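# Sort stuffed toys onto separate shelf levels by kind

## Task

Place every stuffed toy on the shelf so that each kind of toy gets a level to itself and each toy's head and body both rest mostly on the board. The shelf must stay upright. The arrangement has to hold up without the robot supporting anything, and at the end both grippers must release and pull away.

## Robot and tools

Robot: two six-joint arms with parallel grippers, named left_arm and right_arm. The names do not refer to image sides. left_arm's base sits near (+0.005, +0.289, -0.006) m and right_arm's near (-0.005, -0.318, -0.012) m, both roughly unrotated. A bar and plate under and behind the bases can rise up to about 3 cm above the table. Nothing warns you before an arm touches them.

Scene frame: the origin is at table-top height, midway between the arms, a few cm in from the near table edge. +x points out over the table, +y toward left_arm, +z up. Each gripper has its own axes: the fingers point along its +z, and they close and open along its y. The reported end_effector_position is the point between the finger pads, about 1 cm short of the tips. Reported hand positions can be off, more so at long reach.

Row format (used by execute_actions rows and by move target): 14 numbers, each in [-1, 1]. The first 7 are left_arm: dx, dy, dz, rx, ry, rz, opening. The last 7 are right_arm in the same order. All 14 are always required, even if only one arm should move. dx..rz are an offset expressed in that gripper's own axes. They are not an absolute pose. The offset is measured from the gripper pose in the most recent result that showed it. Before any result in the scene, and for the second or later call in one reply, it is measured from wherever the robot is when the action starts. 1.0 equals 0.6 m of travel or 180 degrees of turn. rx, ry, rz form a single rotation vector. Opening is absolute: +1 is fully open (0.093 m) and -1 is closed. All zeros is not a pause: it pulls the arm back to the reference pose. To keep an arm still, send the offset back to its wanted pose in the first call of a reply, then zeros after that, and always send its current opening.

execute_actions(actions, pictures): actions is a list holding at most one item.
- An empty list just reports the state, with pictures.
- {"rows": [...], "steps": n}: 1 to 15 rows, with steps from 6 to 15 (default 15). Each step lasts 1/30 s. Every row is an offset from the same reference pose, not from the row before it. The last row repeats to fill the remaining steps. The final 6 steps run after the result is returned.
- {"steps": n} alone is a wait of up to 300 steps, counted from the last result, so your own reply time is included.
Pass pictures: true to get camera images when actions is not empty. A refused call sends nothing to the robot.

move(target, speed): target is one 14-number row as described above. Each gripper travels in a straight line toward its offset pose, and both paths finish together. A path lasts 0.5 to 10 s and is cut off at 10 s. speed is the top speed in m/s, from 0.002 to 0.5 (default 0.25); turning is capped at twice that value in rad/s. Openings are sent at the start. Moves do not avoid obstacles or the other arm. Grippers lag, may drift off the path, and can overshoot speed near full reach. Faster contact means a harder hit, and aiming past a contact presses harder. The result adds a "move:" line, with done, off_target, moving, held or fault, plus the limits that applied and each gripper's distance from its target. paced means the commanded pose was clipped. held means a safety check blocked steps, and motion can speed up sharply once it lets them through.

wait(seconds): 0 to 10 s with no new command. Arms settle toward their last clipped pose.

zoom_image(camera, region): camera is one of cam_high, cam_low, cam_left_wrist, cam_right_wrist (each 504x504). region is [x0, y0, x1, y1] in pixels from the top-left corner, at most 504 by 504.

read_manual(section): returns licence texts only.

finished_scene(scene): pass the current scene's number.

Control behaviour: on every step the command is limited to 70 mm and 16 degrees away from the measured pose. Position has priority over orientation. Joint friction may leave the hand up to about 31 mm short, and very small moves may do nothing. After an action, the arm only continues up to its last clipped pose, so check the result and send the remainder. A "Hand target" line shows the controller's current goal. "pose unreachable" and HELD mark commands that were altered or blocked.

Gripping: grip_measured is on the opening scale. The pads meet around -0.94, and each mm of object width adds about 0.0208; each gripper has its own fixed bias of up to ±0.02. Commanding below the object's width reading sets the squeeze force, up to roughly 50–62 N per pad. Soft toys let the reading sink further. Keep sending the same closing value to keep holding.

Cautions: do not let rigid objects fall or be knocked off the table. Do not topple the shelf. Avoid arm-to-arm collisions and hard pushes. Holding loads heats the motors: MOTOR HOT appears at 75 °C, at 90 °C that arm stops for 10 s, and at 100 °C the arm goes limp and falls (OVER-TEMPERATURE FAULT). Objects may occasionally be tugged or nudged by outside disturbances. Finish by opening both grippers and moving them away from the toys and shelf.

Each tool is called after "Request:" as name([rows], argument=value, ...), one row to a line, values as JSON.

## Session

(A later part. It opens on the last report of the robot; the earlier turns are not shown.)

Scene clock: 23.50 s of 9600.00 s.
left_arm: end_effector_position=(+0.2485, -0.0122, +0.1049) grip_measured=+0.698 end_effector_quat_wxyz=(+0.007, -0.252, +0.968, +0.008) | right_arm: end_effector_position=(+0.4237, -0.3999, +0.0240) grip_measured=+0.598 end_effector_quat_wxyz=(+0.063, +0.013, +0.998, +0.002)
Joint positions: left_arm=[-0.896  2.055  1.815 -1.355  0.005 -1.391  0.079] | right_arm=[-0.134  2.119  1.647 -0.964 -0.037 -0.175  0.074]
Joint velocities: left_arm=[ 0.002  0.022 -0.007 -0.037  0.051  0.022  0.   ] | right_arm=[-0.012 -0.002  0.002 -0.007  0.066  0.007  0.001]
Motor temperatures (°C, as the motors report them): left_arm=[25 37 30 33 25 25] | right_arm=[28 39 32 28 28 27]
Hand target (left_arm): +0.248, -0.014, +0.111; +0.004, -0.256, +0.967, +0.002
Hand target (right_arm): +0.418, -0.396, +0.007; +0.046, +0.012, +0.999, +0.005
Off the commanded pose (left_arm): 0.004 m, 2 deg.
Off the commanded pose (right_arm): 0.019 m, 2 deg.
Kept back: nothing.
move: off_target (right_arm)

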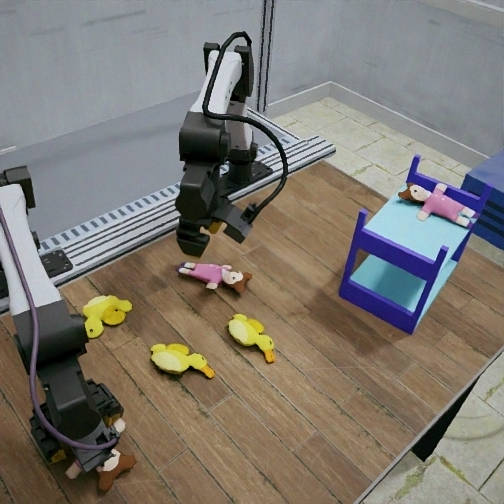

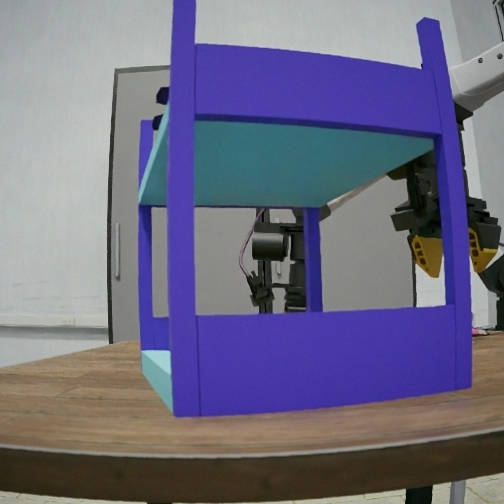

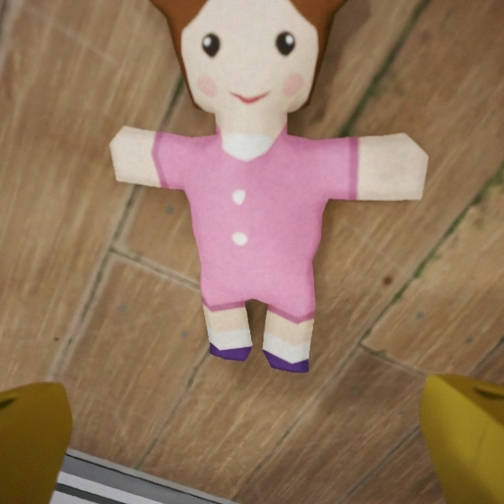

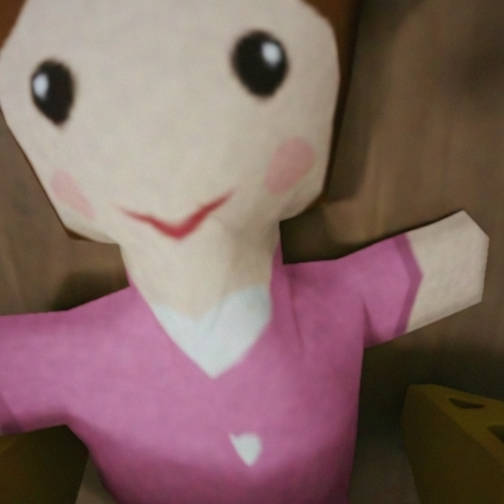

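Request:
move(target=[0,-0.005,0.164,0,0,0,0.7, 0,0,0.01,0,0,0,-0.45], speed=0.12)

Request:
move(target=[0,0,0.01,0,0,0,-0.45, 0,0,0,0,0,0,-0.45])

Request:
move(target=[0,0,-0.17,0,0,0,-0.45, 0.1,0,-0.16,0,0,0,-0.45], speed=0.2)

Scene clock: 25.20 s of 9600.00 s.
left_arm: end_effector_position=(+0.2528, -0.0142, +0.0135) grip_measured=+0.698 end_effector_quat_wxyz=(+0.007, -0.253, +0.967, +0.006) | right_arm: end_effector_position=(+0.4264, -0.4008, +0.0244) grip_measured=-0.446 end_effector_quat_wxyz=(+0.069, +0.013, +0.998, -0.000)
Joint positions: left_arm=[-0.896  2.124  1.551 -1.019  0.006 -1.394  0.079] | right_arm=[-0.134  2.119  1.647 -0.952 -0.035 -0.175  0.024]
Joint velocities: left_arm=[-0.002  0.002  0.007  0.007 -0.066  0.051 -0.   ] | right_arm=[ 0.002 -0.002  0.002 -0.022 -0.022 -0.037 -0.001]
Motor temperatures (°C, as the motors report them): left_arm=[25 37 30 33 25 25] | right_arm=[28 39 32 28 28 27]
Hand target (left_arm): +0.251, -0.015, +0.006; +0.007, -0.252, +0.968, +0.008
Hand target (right_arm): +0.424, -0.400, +0.018; +0.063, +0.013, +0.998, +0.002
Off the commanded pose (left_arm): 0.007 m, 0 deg.
Off the commanded pose (right_arm): 0.007 m, 1 deg.
Kept back: nothing.
move: done

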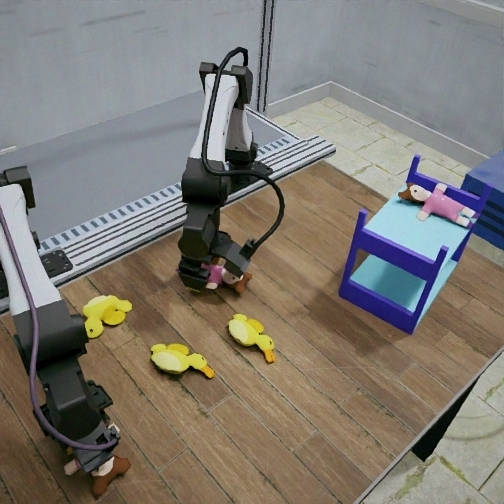

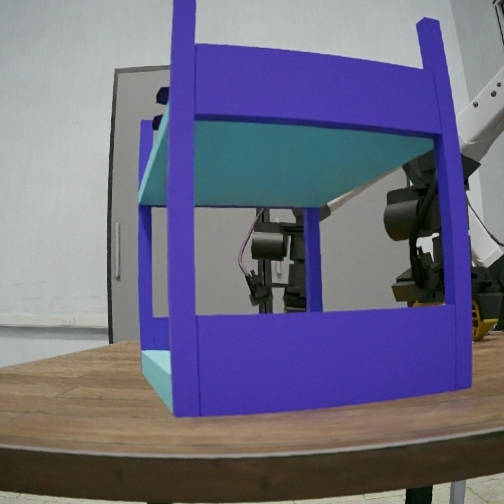

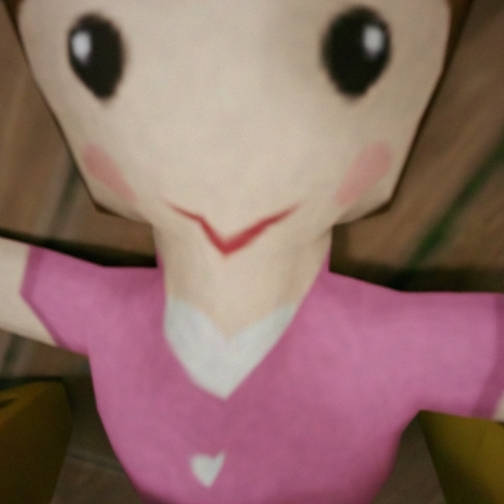

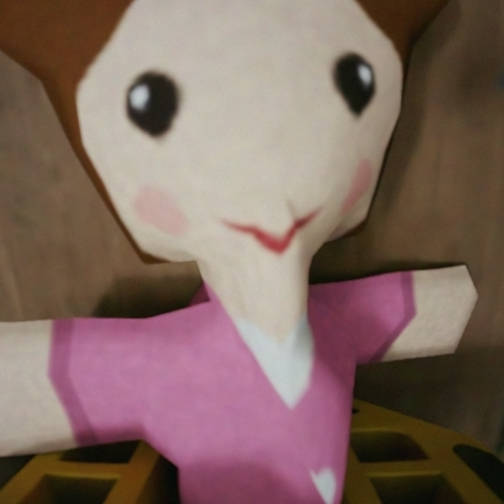

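Scene clock: 25.90 s of 9600.00 s.
left_arm: end_effector_position=(+0.2528, -0.0142, +0.0135) grip_measured=-0.446 end_effector_quat_wxyz=(+0.007, -0.253, +0.967, +0.006) | right_arm: end_effector_position=(+0.4264, -0.4008, +0.0244) grip_measured=-0.446 end_effector_quat_wxyz=(+0.069, +0.013, +0.998, -0.000)
Joint positions: left_arm=[-0.896  2.124  1.551 -1.019  0.006 -1.394  0.024] | right_arm=[-0.134  2.119  1.647 -0.952 -0.035 -0.175  0.024]
Joint velocities: left_arm=[-0.012 -0.002  0.012 -0.037  0.007  0.022 -0.001] | right_arm=[-0.012  0.002 -0.012  0.007  0.007  0.037 -0.   ]
Motor temperatures (°C, as the motors report them): left_arm=[25 38 30 33 25 25] | right_arm=[28 40 32 28 28 27]
Hand target (left_arm): +0.253, -0.014, +0.008; +0.007, -0.253, +0.967, +0.006
Hand target (right_arm): +0.426, -0.401, +0.024; +0.069, +0.013, +0.998, -0.000
Off the commanded pose (left_arm): 0.006 m, 0 deg.
Off the commanded pose (right_arm): 0.000 m, 0 deg.
Kept back: nothing.
move: done

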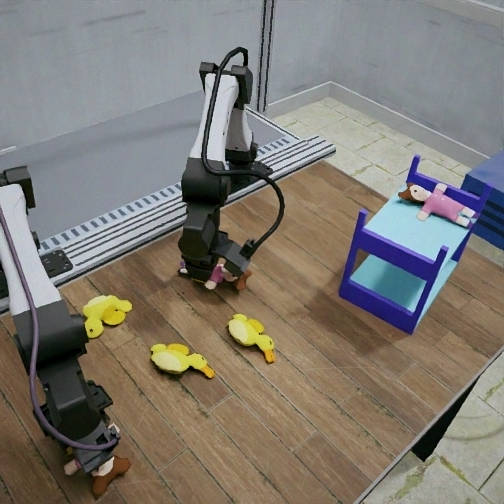

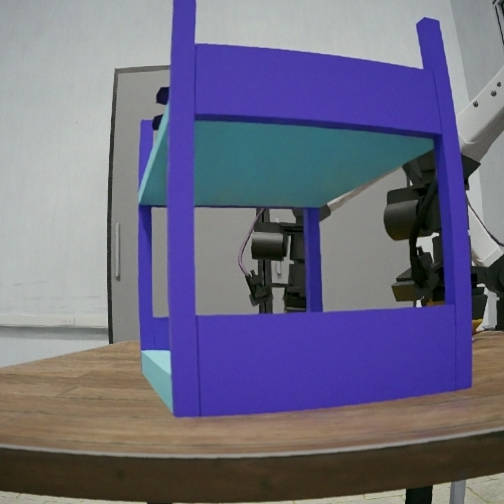

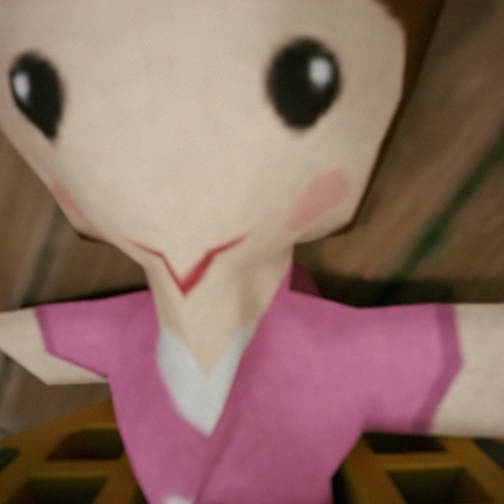

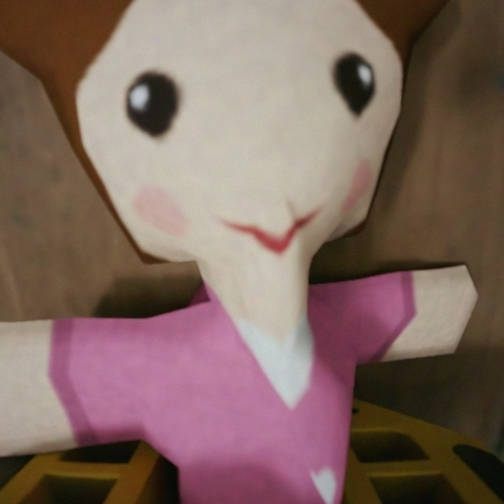

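Scene clock: 27.13 s of 9600.00 s.
left_arm: end_effector_position=(+0.2496, -0.0139, +0.1076) grip_measured=-0.447 end_effector_quat_wxyz=(+0.004, -0.253, +0.967, +0.012) | right_arm: end_effector_position=(+0.3621, -0.3984, +0.1172) grip_measured=-0.447 end_effector_quat_wxyz=(+0.084, +0.011, +0.996, -0.006)
Joint positions: left_arm=[-0.896  2.075  1.855 -1.386  0.006 -1.394  0.024] | right_arm=[-0.165  1.796  1.559 -1.157 -0.035 -0.209  0.024]
Joint velocities: left_arm=[-0.002  0.002  0.012 -0.022 -0.051  0.007 -0.001] | right_arm=[ 0.007 -0.002 -0.007 -0.007  0.022 -0.007 -0.   ]
Motor temperatures (°C, as the motors report them): left_arm=[25 38 30 32 25 25] | right_arm=[28 40 32 28 28 27]
Hand target (left_arm): +0.252, -0.014, +0.116; +0.007, -0.253, +0.967, +0.006
Hand target (right_arm): +0.353, -0.399, +0.112; +0.069, +0.013, +0.998, -0.001
Off the commanded pose (left_arm): 0.008 m, 1 deg.
Off the commanded pose (right_arm): 0.010 m, 2 deg.
Kept back: nothing.
move: done

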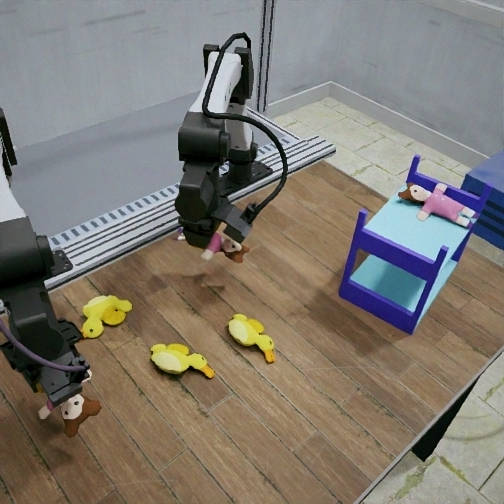

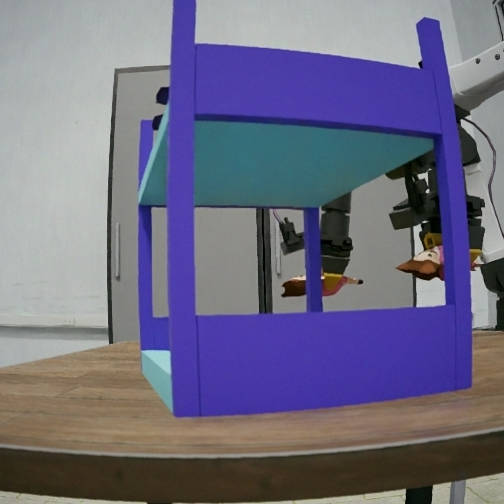

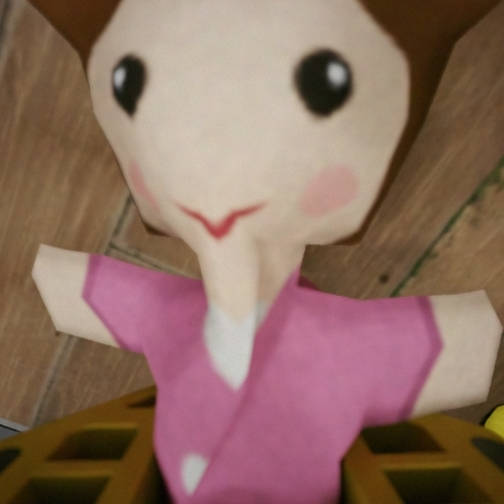

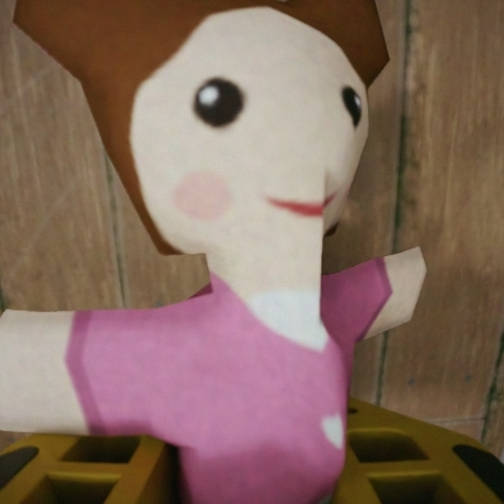

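Request:
move(target=[-0.323,0.248,-0.30,0.036,-0.193,0.09,-0.45, 0.2,0.63,-0.033,0,0,0,-0.45], speed=0.25)

Scene clock: 29.73 s of 9600.00 s.
left_arm: end_effector_position=(+0.3395, +0.2080, +0.2811) grip_measured=-0.447 end_effector_quat_wxyz=(+0.282, -0.100, +0.953, +0.045) | right_arm: end_effector_position=(+0.2429, -0.0189, +0.1166) grip_measured=-0.447 end_effector_quat_wxyz=(+0.080, +0.008, +0.997, +0.011)
Joint positions: left_arm=[-0.397  1.566  1.779 -1.331 -0.324 -0.517  0.024] | right_arm=[ 1.004  1.893  1.689 -1.24   0.122  0.943  0.024]
Joint velocities: left_arm=[-0.022  0.002 -0.007  0.051  0.022  0.007 -0.   ] | right_arm=[-0.002 -0.007  0.007 -0.022  0.022 -0.007  0.   ]
Motor temperatures (°C, as the motors report them): left_arm=[25 38 30 32 25 25] | right_arm=[28 40 32 28 28 27]
Hand target (left_arm): +0.344, +0.210, +0.289; +0.299, -0.104, +0.948, +0.035
Hand target (right_arm): +0.245, -0.020, +0.114; +0.078, +0.012, +0.997, +0.002
Off the commanded pose (left_arm): 0.014 m, 3 deg.
Off the commanded pose (right_arm): 0.007 m, 2 deg.
Kept back: nothing.
move: off_target (left_arm)

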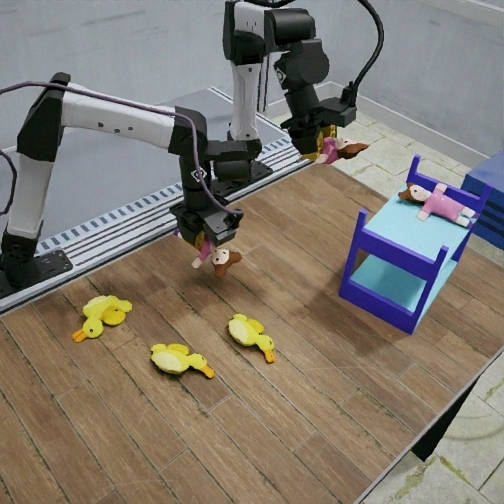

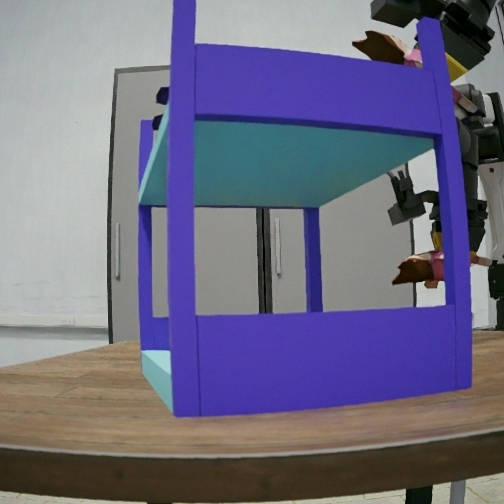

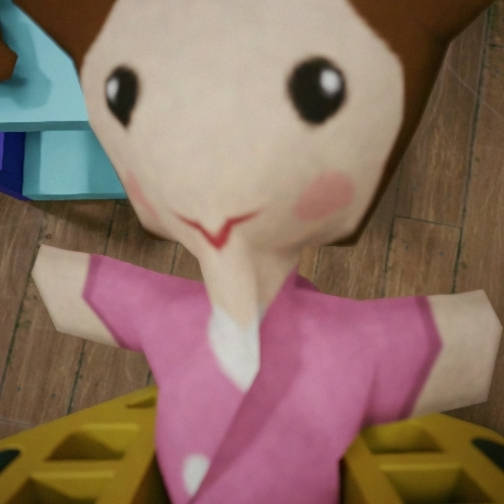

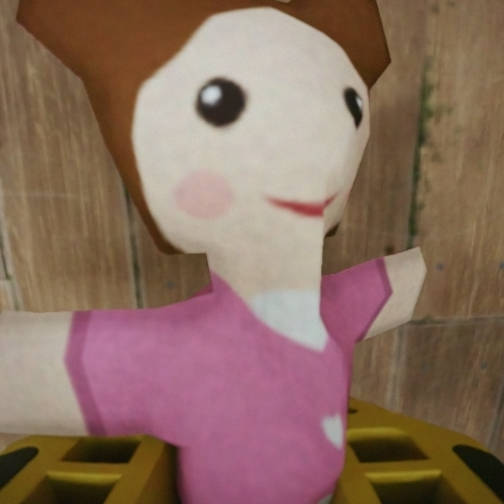

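Request:
move(target=[-0.24,0.035,0.175,0,-0.02,0,-0.45, 0.02,0,0.15,0,0,0,-0.45], speed=0.2)

Scene clock: 31.50 s of 9600.00 s.
left_arm: end_effector_position=(+0.5070, +0.2635, +0.2654) grip_measured=-0.447 end_effector_quat_wxyz=(+0.304, -0.100, +0.946, +0.050) | right_arm: end_effector_position=(+0.2481, -0.0111, +0.0360) grip_measured=-0.447 end_effector_quat_wxyz=(+0.087, +0.009, +0.996, +0.022)
Joint positions: left_arm=[-0.135  2.138  2.407 -1.28  -0.219 -0.266  0.024] | right_arm=[ 1.004  1.946  1.435 -0.907  0.122  0.944  0.024]
Joint velocities: left_arm=[-0.017  0.012  0.007 -0.168  0.066 -0.007 -0.001] | right_arm=[-0.012 -0.017 -0.012 -0.066  0.007  0.007  0.   ]
Motor temperatures (°C, as the motors report them): left_arm=[25 38 30 33 25 25] | right_arm=[28 40 32 28 28 27]
Hand target (left_arm): +0.508, +0.266, +0.271; +0.309, -0.100, +0.945, +0.047
Hand target (right_arm): +0.246, -0.016, +0.026; +0.080, +0.008, +0.997, +0.011
Off the commanded pose (left_arm): 0.008 m, 1 deg.
Off the commanded pose (right_arm): 0.012 m, 2 deg.
Kept back: nothing.
move: off_target (right_arm)

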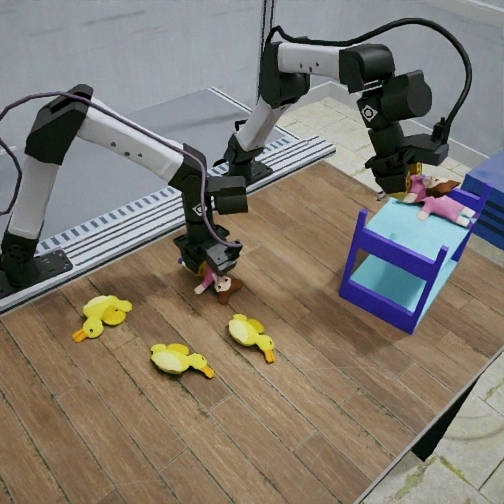

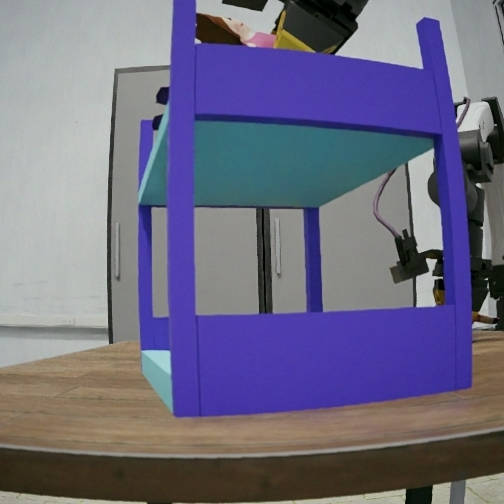

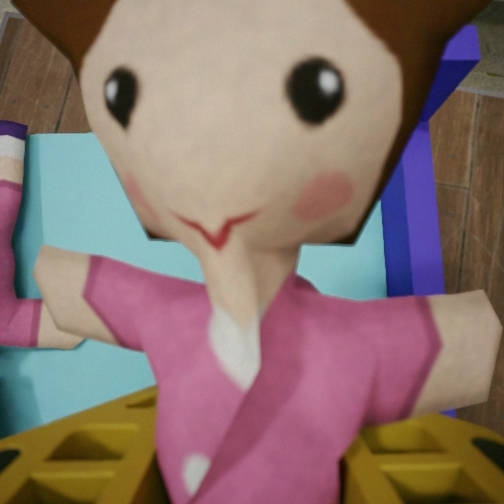

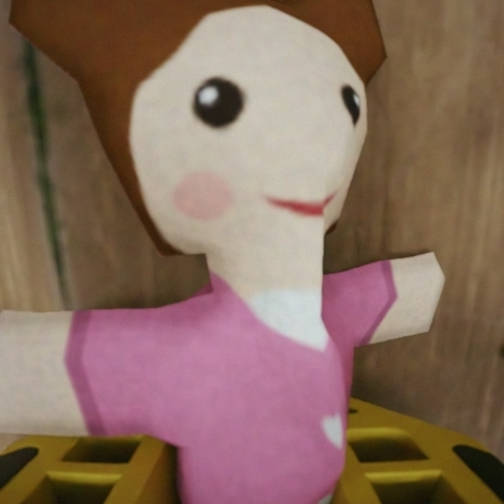

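Request:
move(target=[0.07,-0.01,0.097,0,0.03,0,-0.45, 0,0,0,0,0,0,0.6], speed=0.1)

Request:
move(target=[0,0,0,0,0,0,0.3, 0,0,-0.13,0,0,0,0.6])

Request:
move(target=[0,0,-0.17,0,0,0,0.3, 0.05,-0.39,-0.02,0.02,0.05,0.25,0.8], speed=0.3)

Scene clock: 33.13 s of 9600.00 s.
left_arm: end_effector_position=(+0.5055, +0.2611, +0.1831) grip_measured=-0.447 end_effector_quat_wxyz=(+0.238, -0.098, +0.965, +0.054) | right_arm: end_effector_position=(+0.2482, -0.0109, +0.0361) grip_measured=+0.597 end_effector_quat_wxyz=(+0.088, +0.009, +0.996, +0.022)
Joint positions: left_arm=[-0.135  2.136  2.122 -1.135 -0.201 -0.278  0.024] | right_arm=[ 1.004  1.946  1.435 -0.906  0.122  0.944  0.074]
Joint velocities: left_arm=[ 0.017 -0.007 -0.002  0.007  0.022  0.007 -0.001] | right_arm=[ 0.007  0.012  0.002  0.037 -0.022  0.007  0.001]
Motor temperatures (°C, as the motors report them): left_arm=[25 39 30 33 25 25] | right_arm=[28 41 32 28 28 27]
Hand target (left_arm): +0.509, +0.259, +0.194; +0.259, -0.101, +0.960, +0.045
Hand target (right_arm): +0.248, -0.011, +0.036; +0.087, +0.009, +0.996, +0.022
Off the commanded pose (left_arm): 0.011 m, 3 deg.
Off the commanded pose (right_arm): 0.000 m, 0 deg.
Kept back: nothing.
move: off_target (left_arm)

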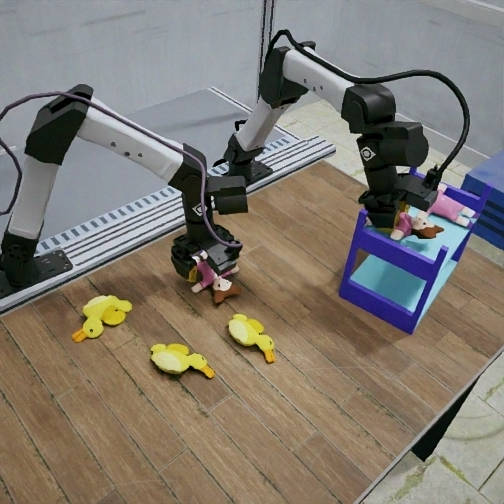

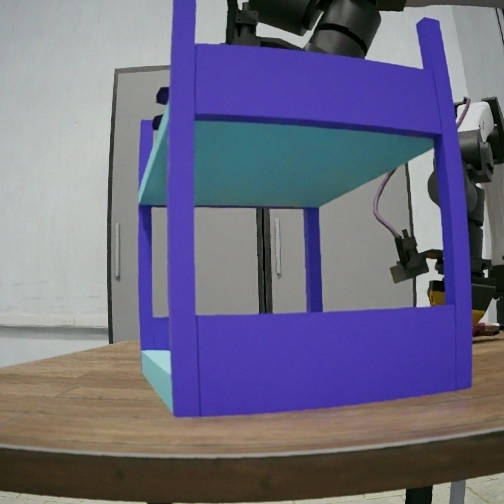

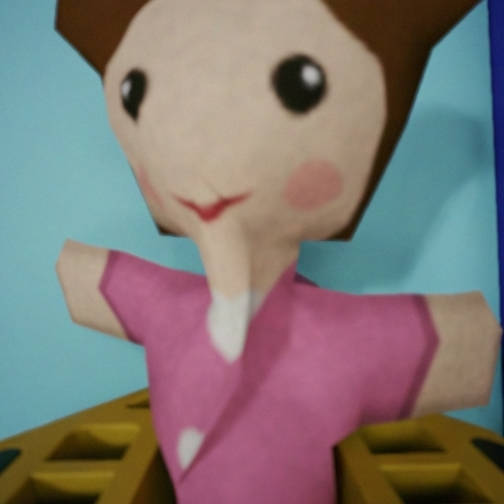

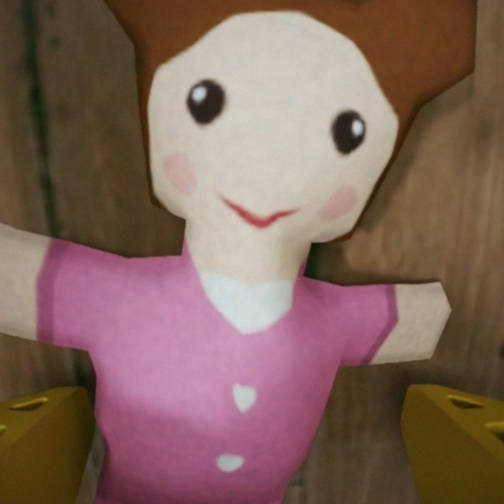

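Scene clock: 34.20 s of 9600.00 s.
left_arm: end_effector_position=(+0.5055, +0.2611, +0.1831) grip_measured=+0.298 end_effector_quat_wxyz=(+0.238, -0.098, +0.965, +0.054) | right_arm: end_effector_position=(+0.2375, -0.0146, +0.1143) grip_measured=+0.598 end_effector_quat_wxyz=(+0.091, +0.011, +0.995, +0.030)
Joint positions: left_arm=[-0.135  2.136  2.122 -1.135 -0.201 -0.278  0.06 ] | right_arm=[ 1.022  1.852  1.62  -1.17   0.122  0.965  0.074]
Joint velocities: left_arm=[-0.022 -0.012  0.012 -0.051 -0.051  0.037  0.   ] | right_arm=[ 0.007 -0.022 -0.012  0.051 -0.007 -0.007 -0.   ]
Motor temperatures (°C, as the motors report them): left_arm=[25 39 30 33 25 25] | right_arm=[28 41 32 28 28 27]
Hand target (left_arm): +0.505, +0.261, +0.183; +0.238, -0.098, +0.965, +0.054
Hand target (right_arm): +0.234, -0.015, +0.113; +0.088, +0.009, +0.996, +0.023
Off the commanded pose (left_arm): 0.000 m, 0 deg.
Off the commanded pose (right_arm): 0.003 m, 1 deg.
Kept back: nothing.
move: done

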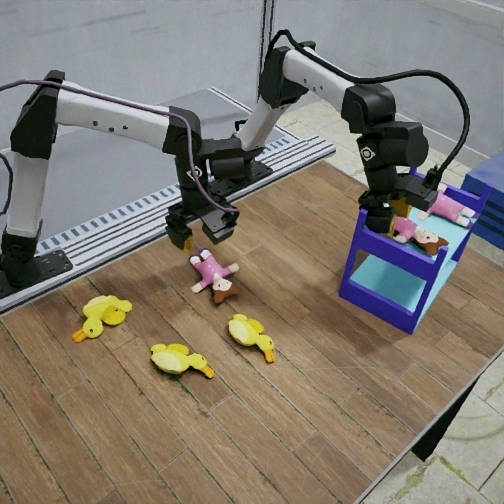

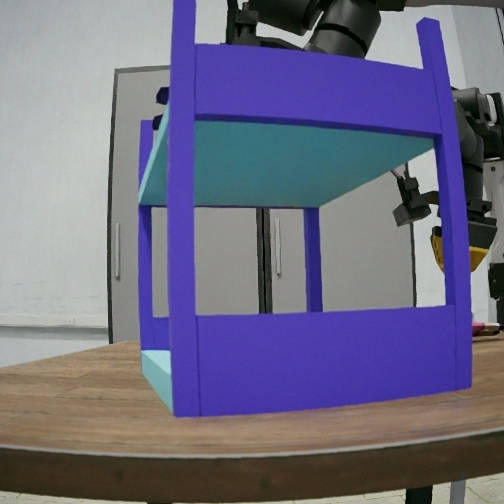

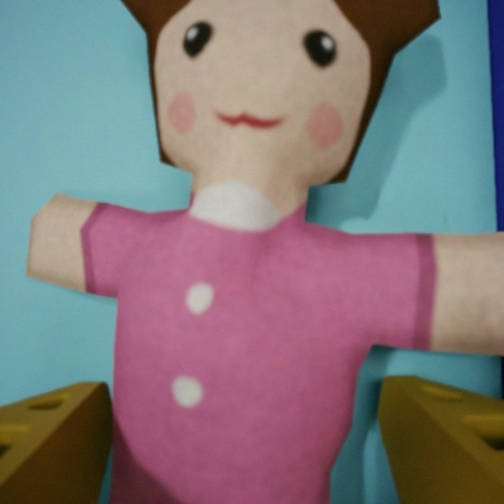

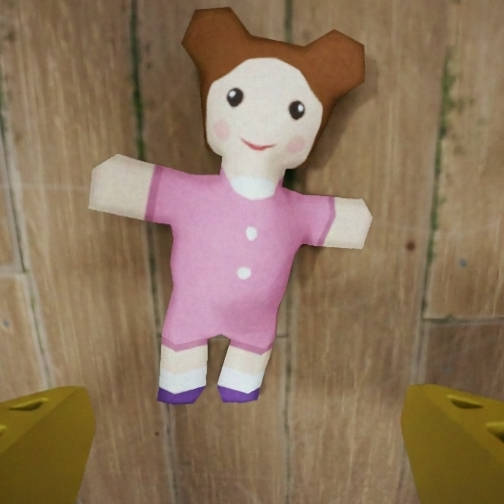

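Scene clock: 36.17 s of 9600.00 s.
left_arm: end_effector_position=(+0.4569, +0.2512, +0.2743) grip_measured=+0.298 end_effector_quat_wxyz=(+0.240, -0.099, +0.964, +0.051) | right_arm: end_effector_position=(+0.2138, -0.2449, +0.1113) grip_measured=+0.798 end_effector_quat_wxyz=(+0.014, +0.390, +0.920, +0.034)
Joint positions: left_arm=[-0.172  2.114  2.49  -1.526 -0.212 -0.316  0.06 ] | right_arm=[ 0.364  1.329  1.081 -1.242 -0.038  1.098  0.083]
Joint velocities: left_arm=[-0.007  0.002 -0.007  0.037 -0.037 -0.022  0.002] | right_arm=[ 0.002 -0.002 -0.007 -0.022  0.022  0.022  0.001]
Motor temperatures (°C, as the motors report them): left_arm=[25 40 30 33 25 25] | right_arm=[28 41 32 28 28 27]
Hand target (left_arm): +0.458, +0.247, +0.272; +0.239, -0.098, +0.965, +0.055
Hand target (right_arm): +0.205, -0.248, +0.108; +0.002, +0.392, +0.920, +0.031
Off the commanded pose (left_arm): 0.006 m, 1 deg.
Off the commanded pose (right_arm): 0.013 m, 2 deg.
Kept back: nothing.
move: off_target (right_arm)

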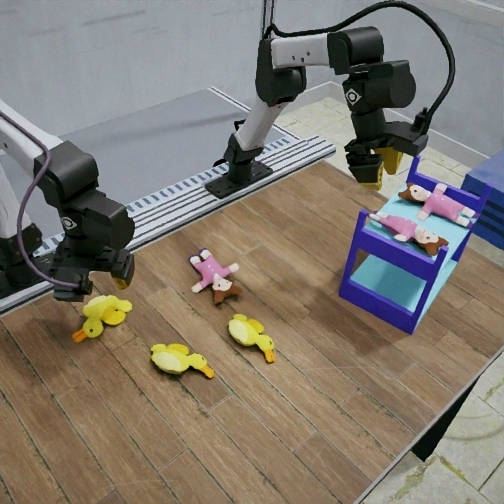

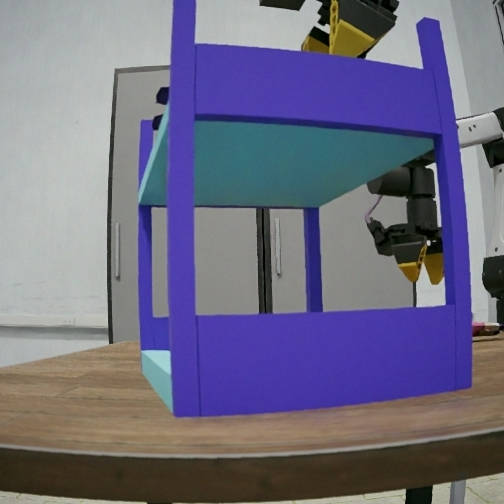

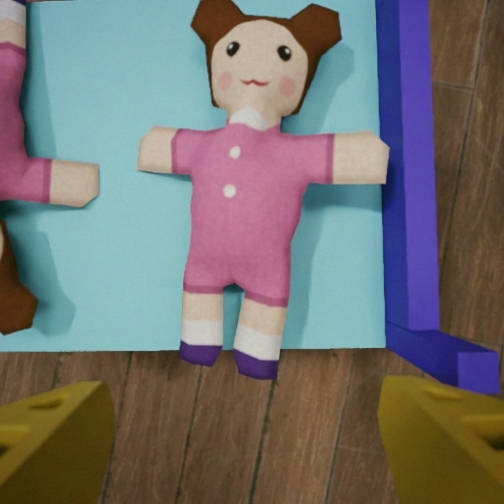

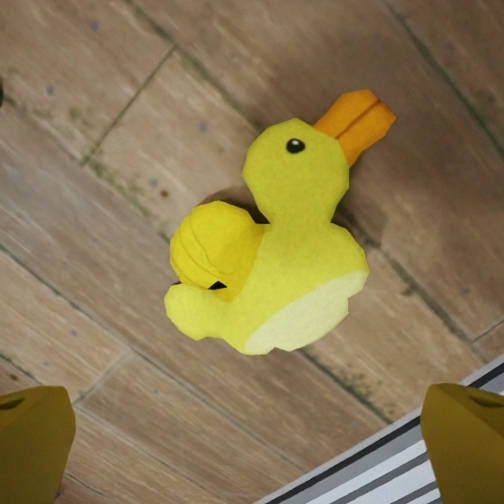

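Request:
move(target=[0.177,0,-0.094,0,0,0,0.7, -0.045,-0.045,0.04,0,0,0,0.15])

Request:
move(target=[0.33,-0.35,0.115,0.047,0.152,0.118,0.7, 0,0,0.13,0,0,0,0.15], speed=0.3)

Scene clock: 37.53 s of 9600.00 s.
left_arm: end_effector_position=(+0.3367, +0.2282, +0.2746) grip_measured=+0.698 end_effector_quat_wxyz=(+0.233, -0.098, +0.966, +0.051) | right_arm: end_effector_position=(+0.2200, -0.2805, +0.0883) grip_measured=+0.153 end_effector_quat_wxyz=(+0.018, +0.389, +0.921, +0.030)
Joint positions: left_arm=[-0.317  1.611  1.841 -1.426 -0.263 -0.454  0.079] | right_arm=[ 0.205  1.329  0.99  -1.155 -0.039  0.936  0.053]
Joint velocities: left_arm=[ 0.007  0.007  0.002 -0.037  0.037  0.037 -0.   ] | right_arm=[-0.017 -0.012  0.002  0.022 -0.037 -0.081  0.001]
Motor temperatures (°C, as the motors report them): left_arm=[25 40 30 33 25 25] | right_arm=[28 40 32 28 28 27]
Hand target (left_arm): +0.340, +0.226, +0.274; +0.241, -0.099, +0.964, +0.052
Hand target (right_arm): +0.216, -0.282, +0.085; +0.015, +0.390, +0.920, +0.033
Off the commanded pose (left_arm): 0.004 m, 1 deg.
Off the commanded pose (right_arm): 0.006 m, 1 deg.
Kept back: nothing.
move: done

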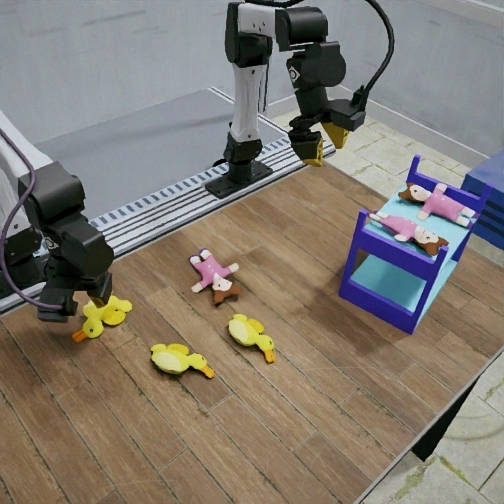

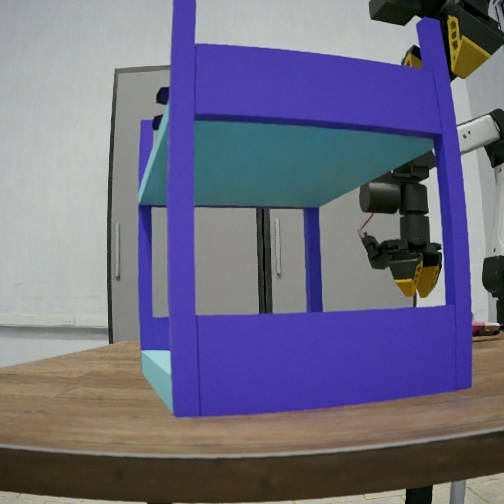

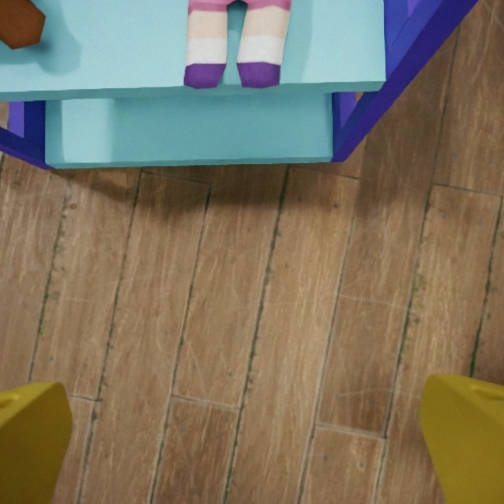

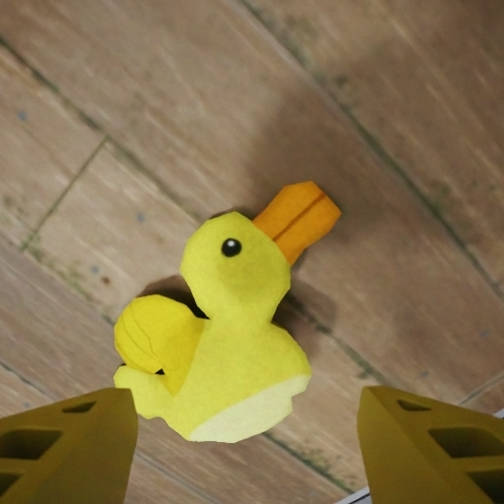

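Scene clock: 39.13 s of 9600.00 s.
left_arm: end_effector_position=(+0.2376, +0.0063, +0.1079) grip_measured=+0.698 end_effector_quat_wxyz=(-0.013, +0.093, +0.995, +0.017) | right_arm: end_effector_position=(+0.2325, -0.2792, +0.0196) grip_measured=+0.153 end_effector_quat_wxyz=(+0.031, +0.391, +0.919, +0.038)
Joint positions: left_arm=[-0.882  2.002  1.748 -1.378  0.017 -0.681  0.079] | right_arm=[ 0.205  1.427  0.783 -0.82  -0.039  0.942  0.053]
Joint velocities: left_arm=[ 0.017  0.002  0.002  0.022 -0.037 -0.037 -0.   ] | right_arm=[ 0.012 -0.012 -0.007 -0.037 -0.051  0.022 -0.   ]
Motor temperatures (°C, as the motors report them): left_arm=[25 40 30 33 25 25] | right_arm=[28 40 32 28 28 27]
Hand target (left_arm): +0.242, -0.002, +0.114; -0.002, +0.091, +0.996, -0.001
Hand target (right_arm): +0.226, -0.278, +0.011; +0.018, +0.389, +0.921, +0.030
Off the commanded pose (left_arm): 0.007 m, 2 deg.
Off the commanded pose (right_arm): 0.012 m, 2 deg.
Kept back: nothing.
move: off_target (right_arm)

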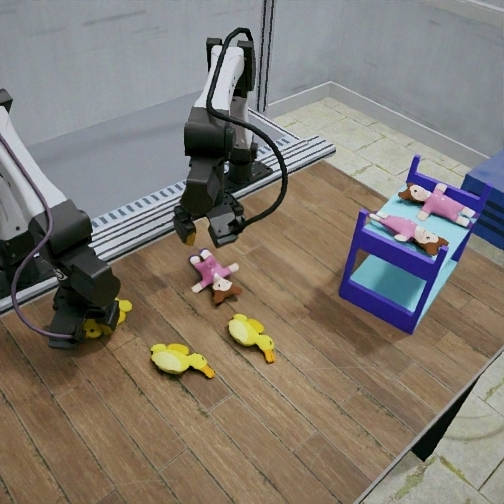

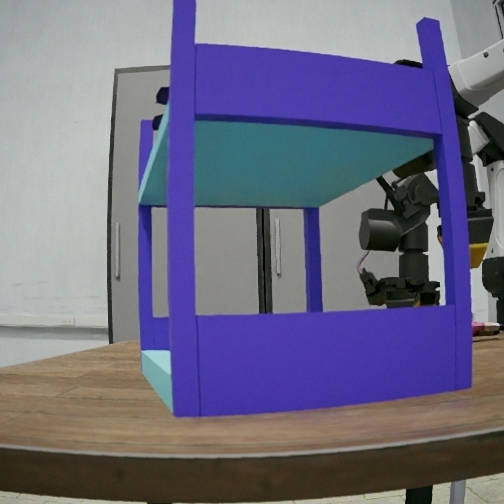

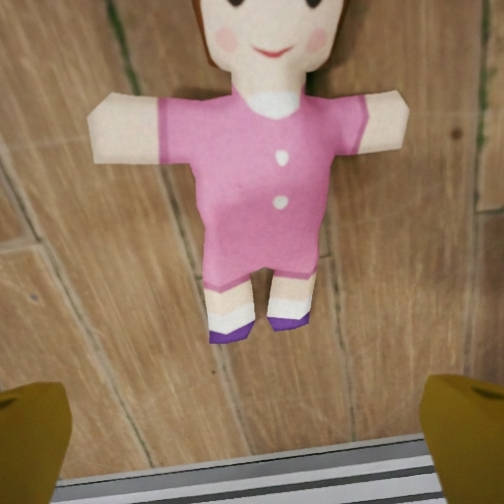

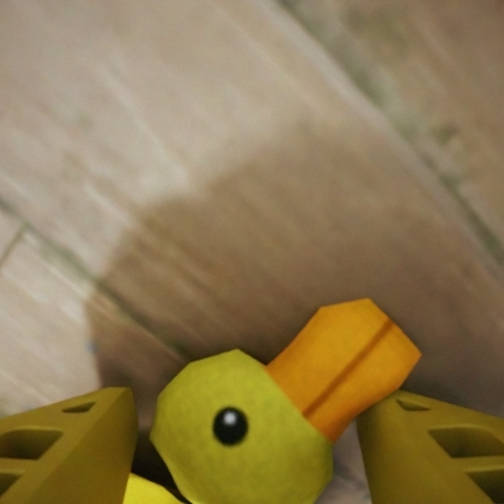

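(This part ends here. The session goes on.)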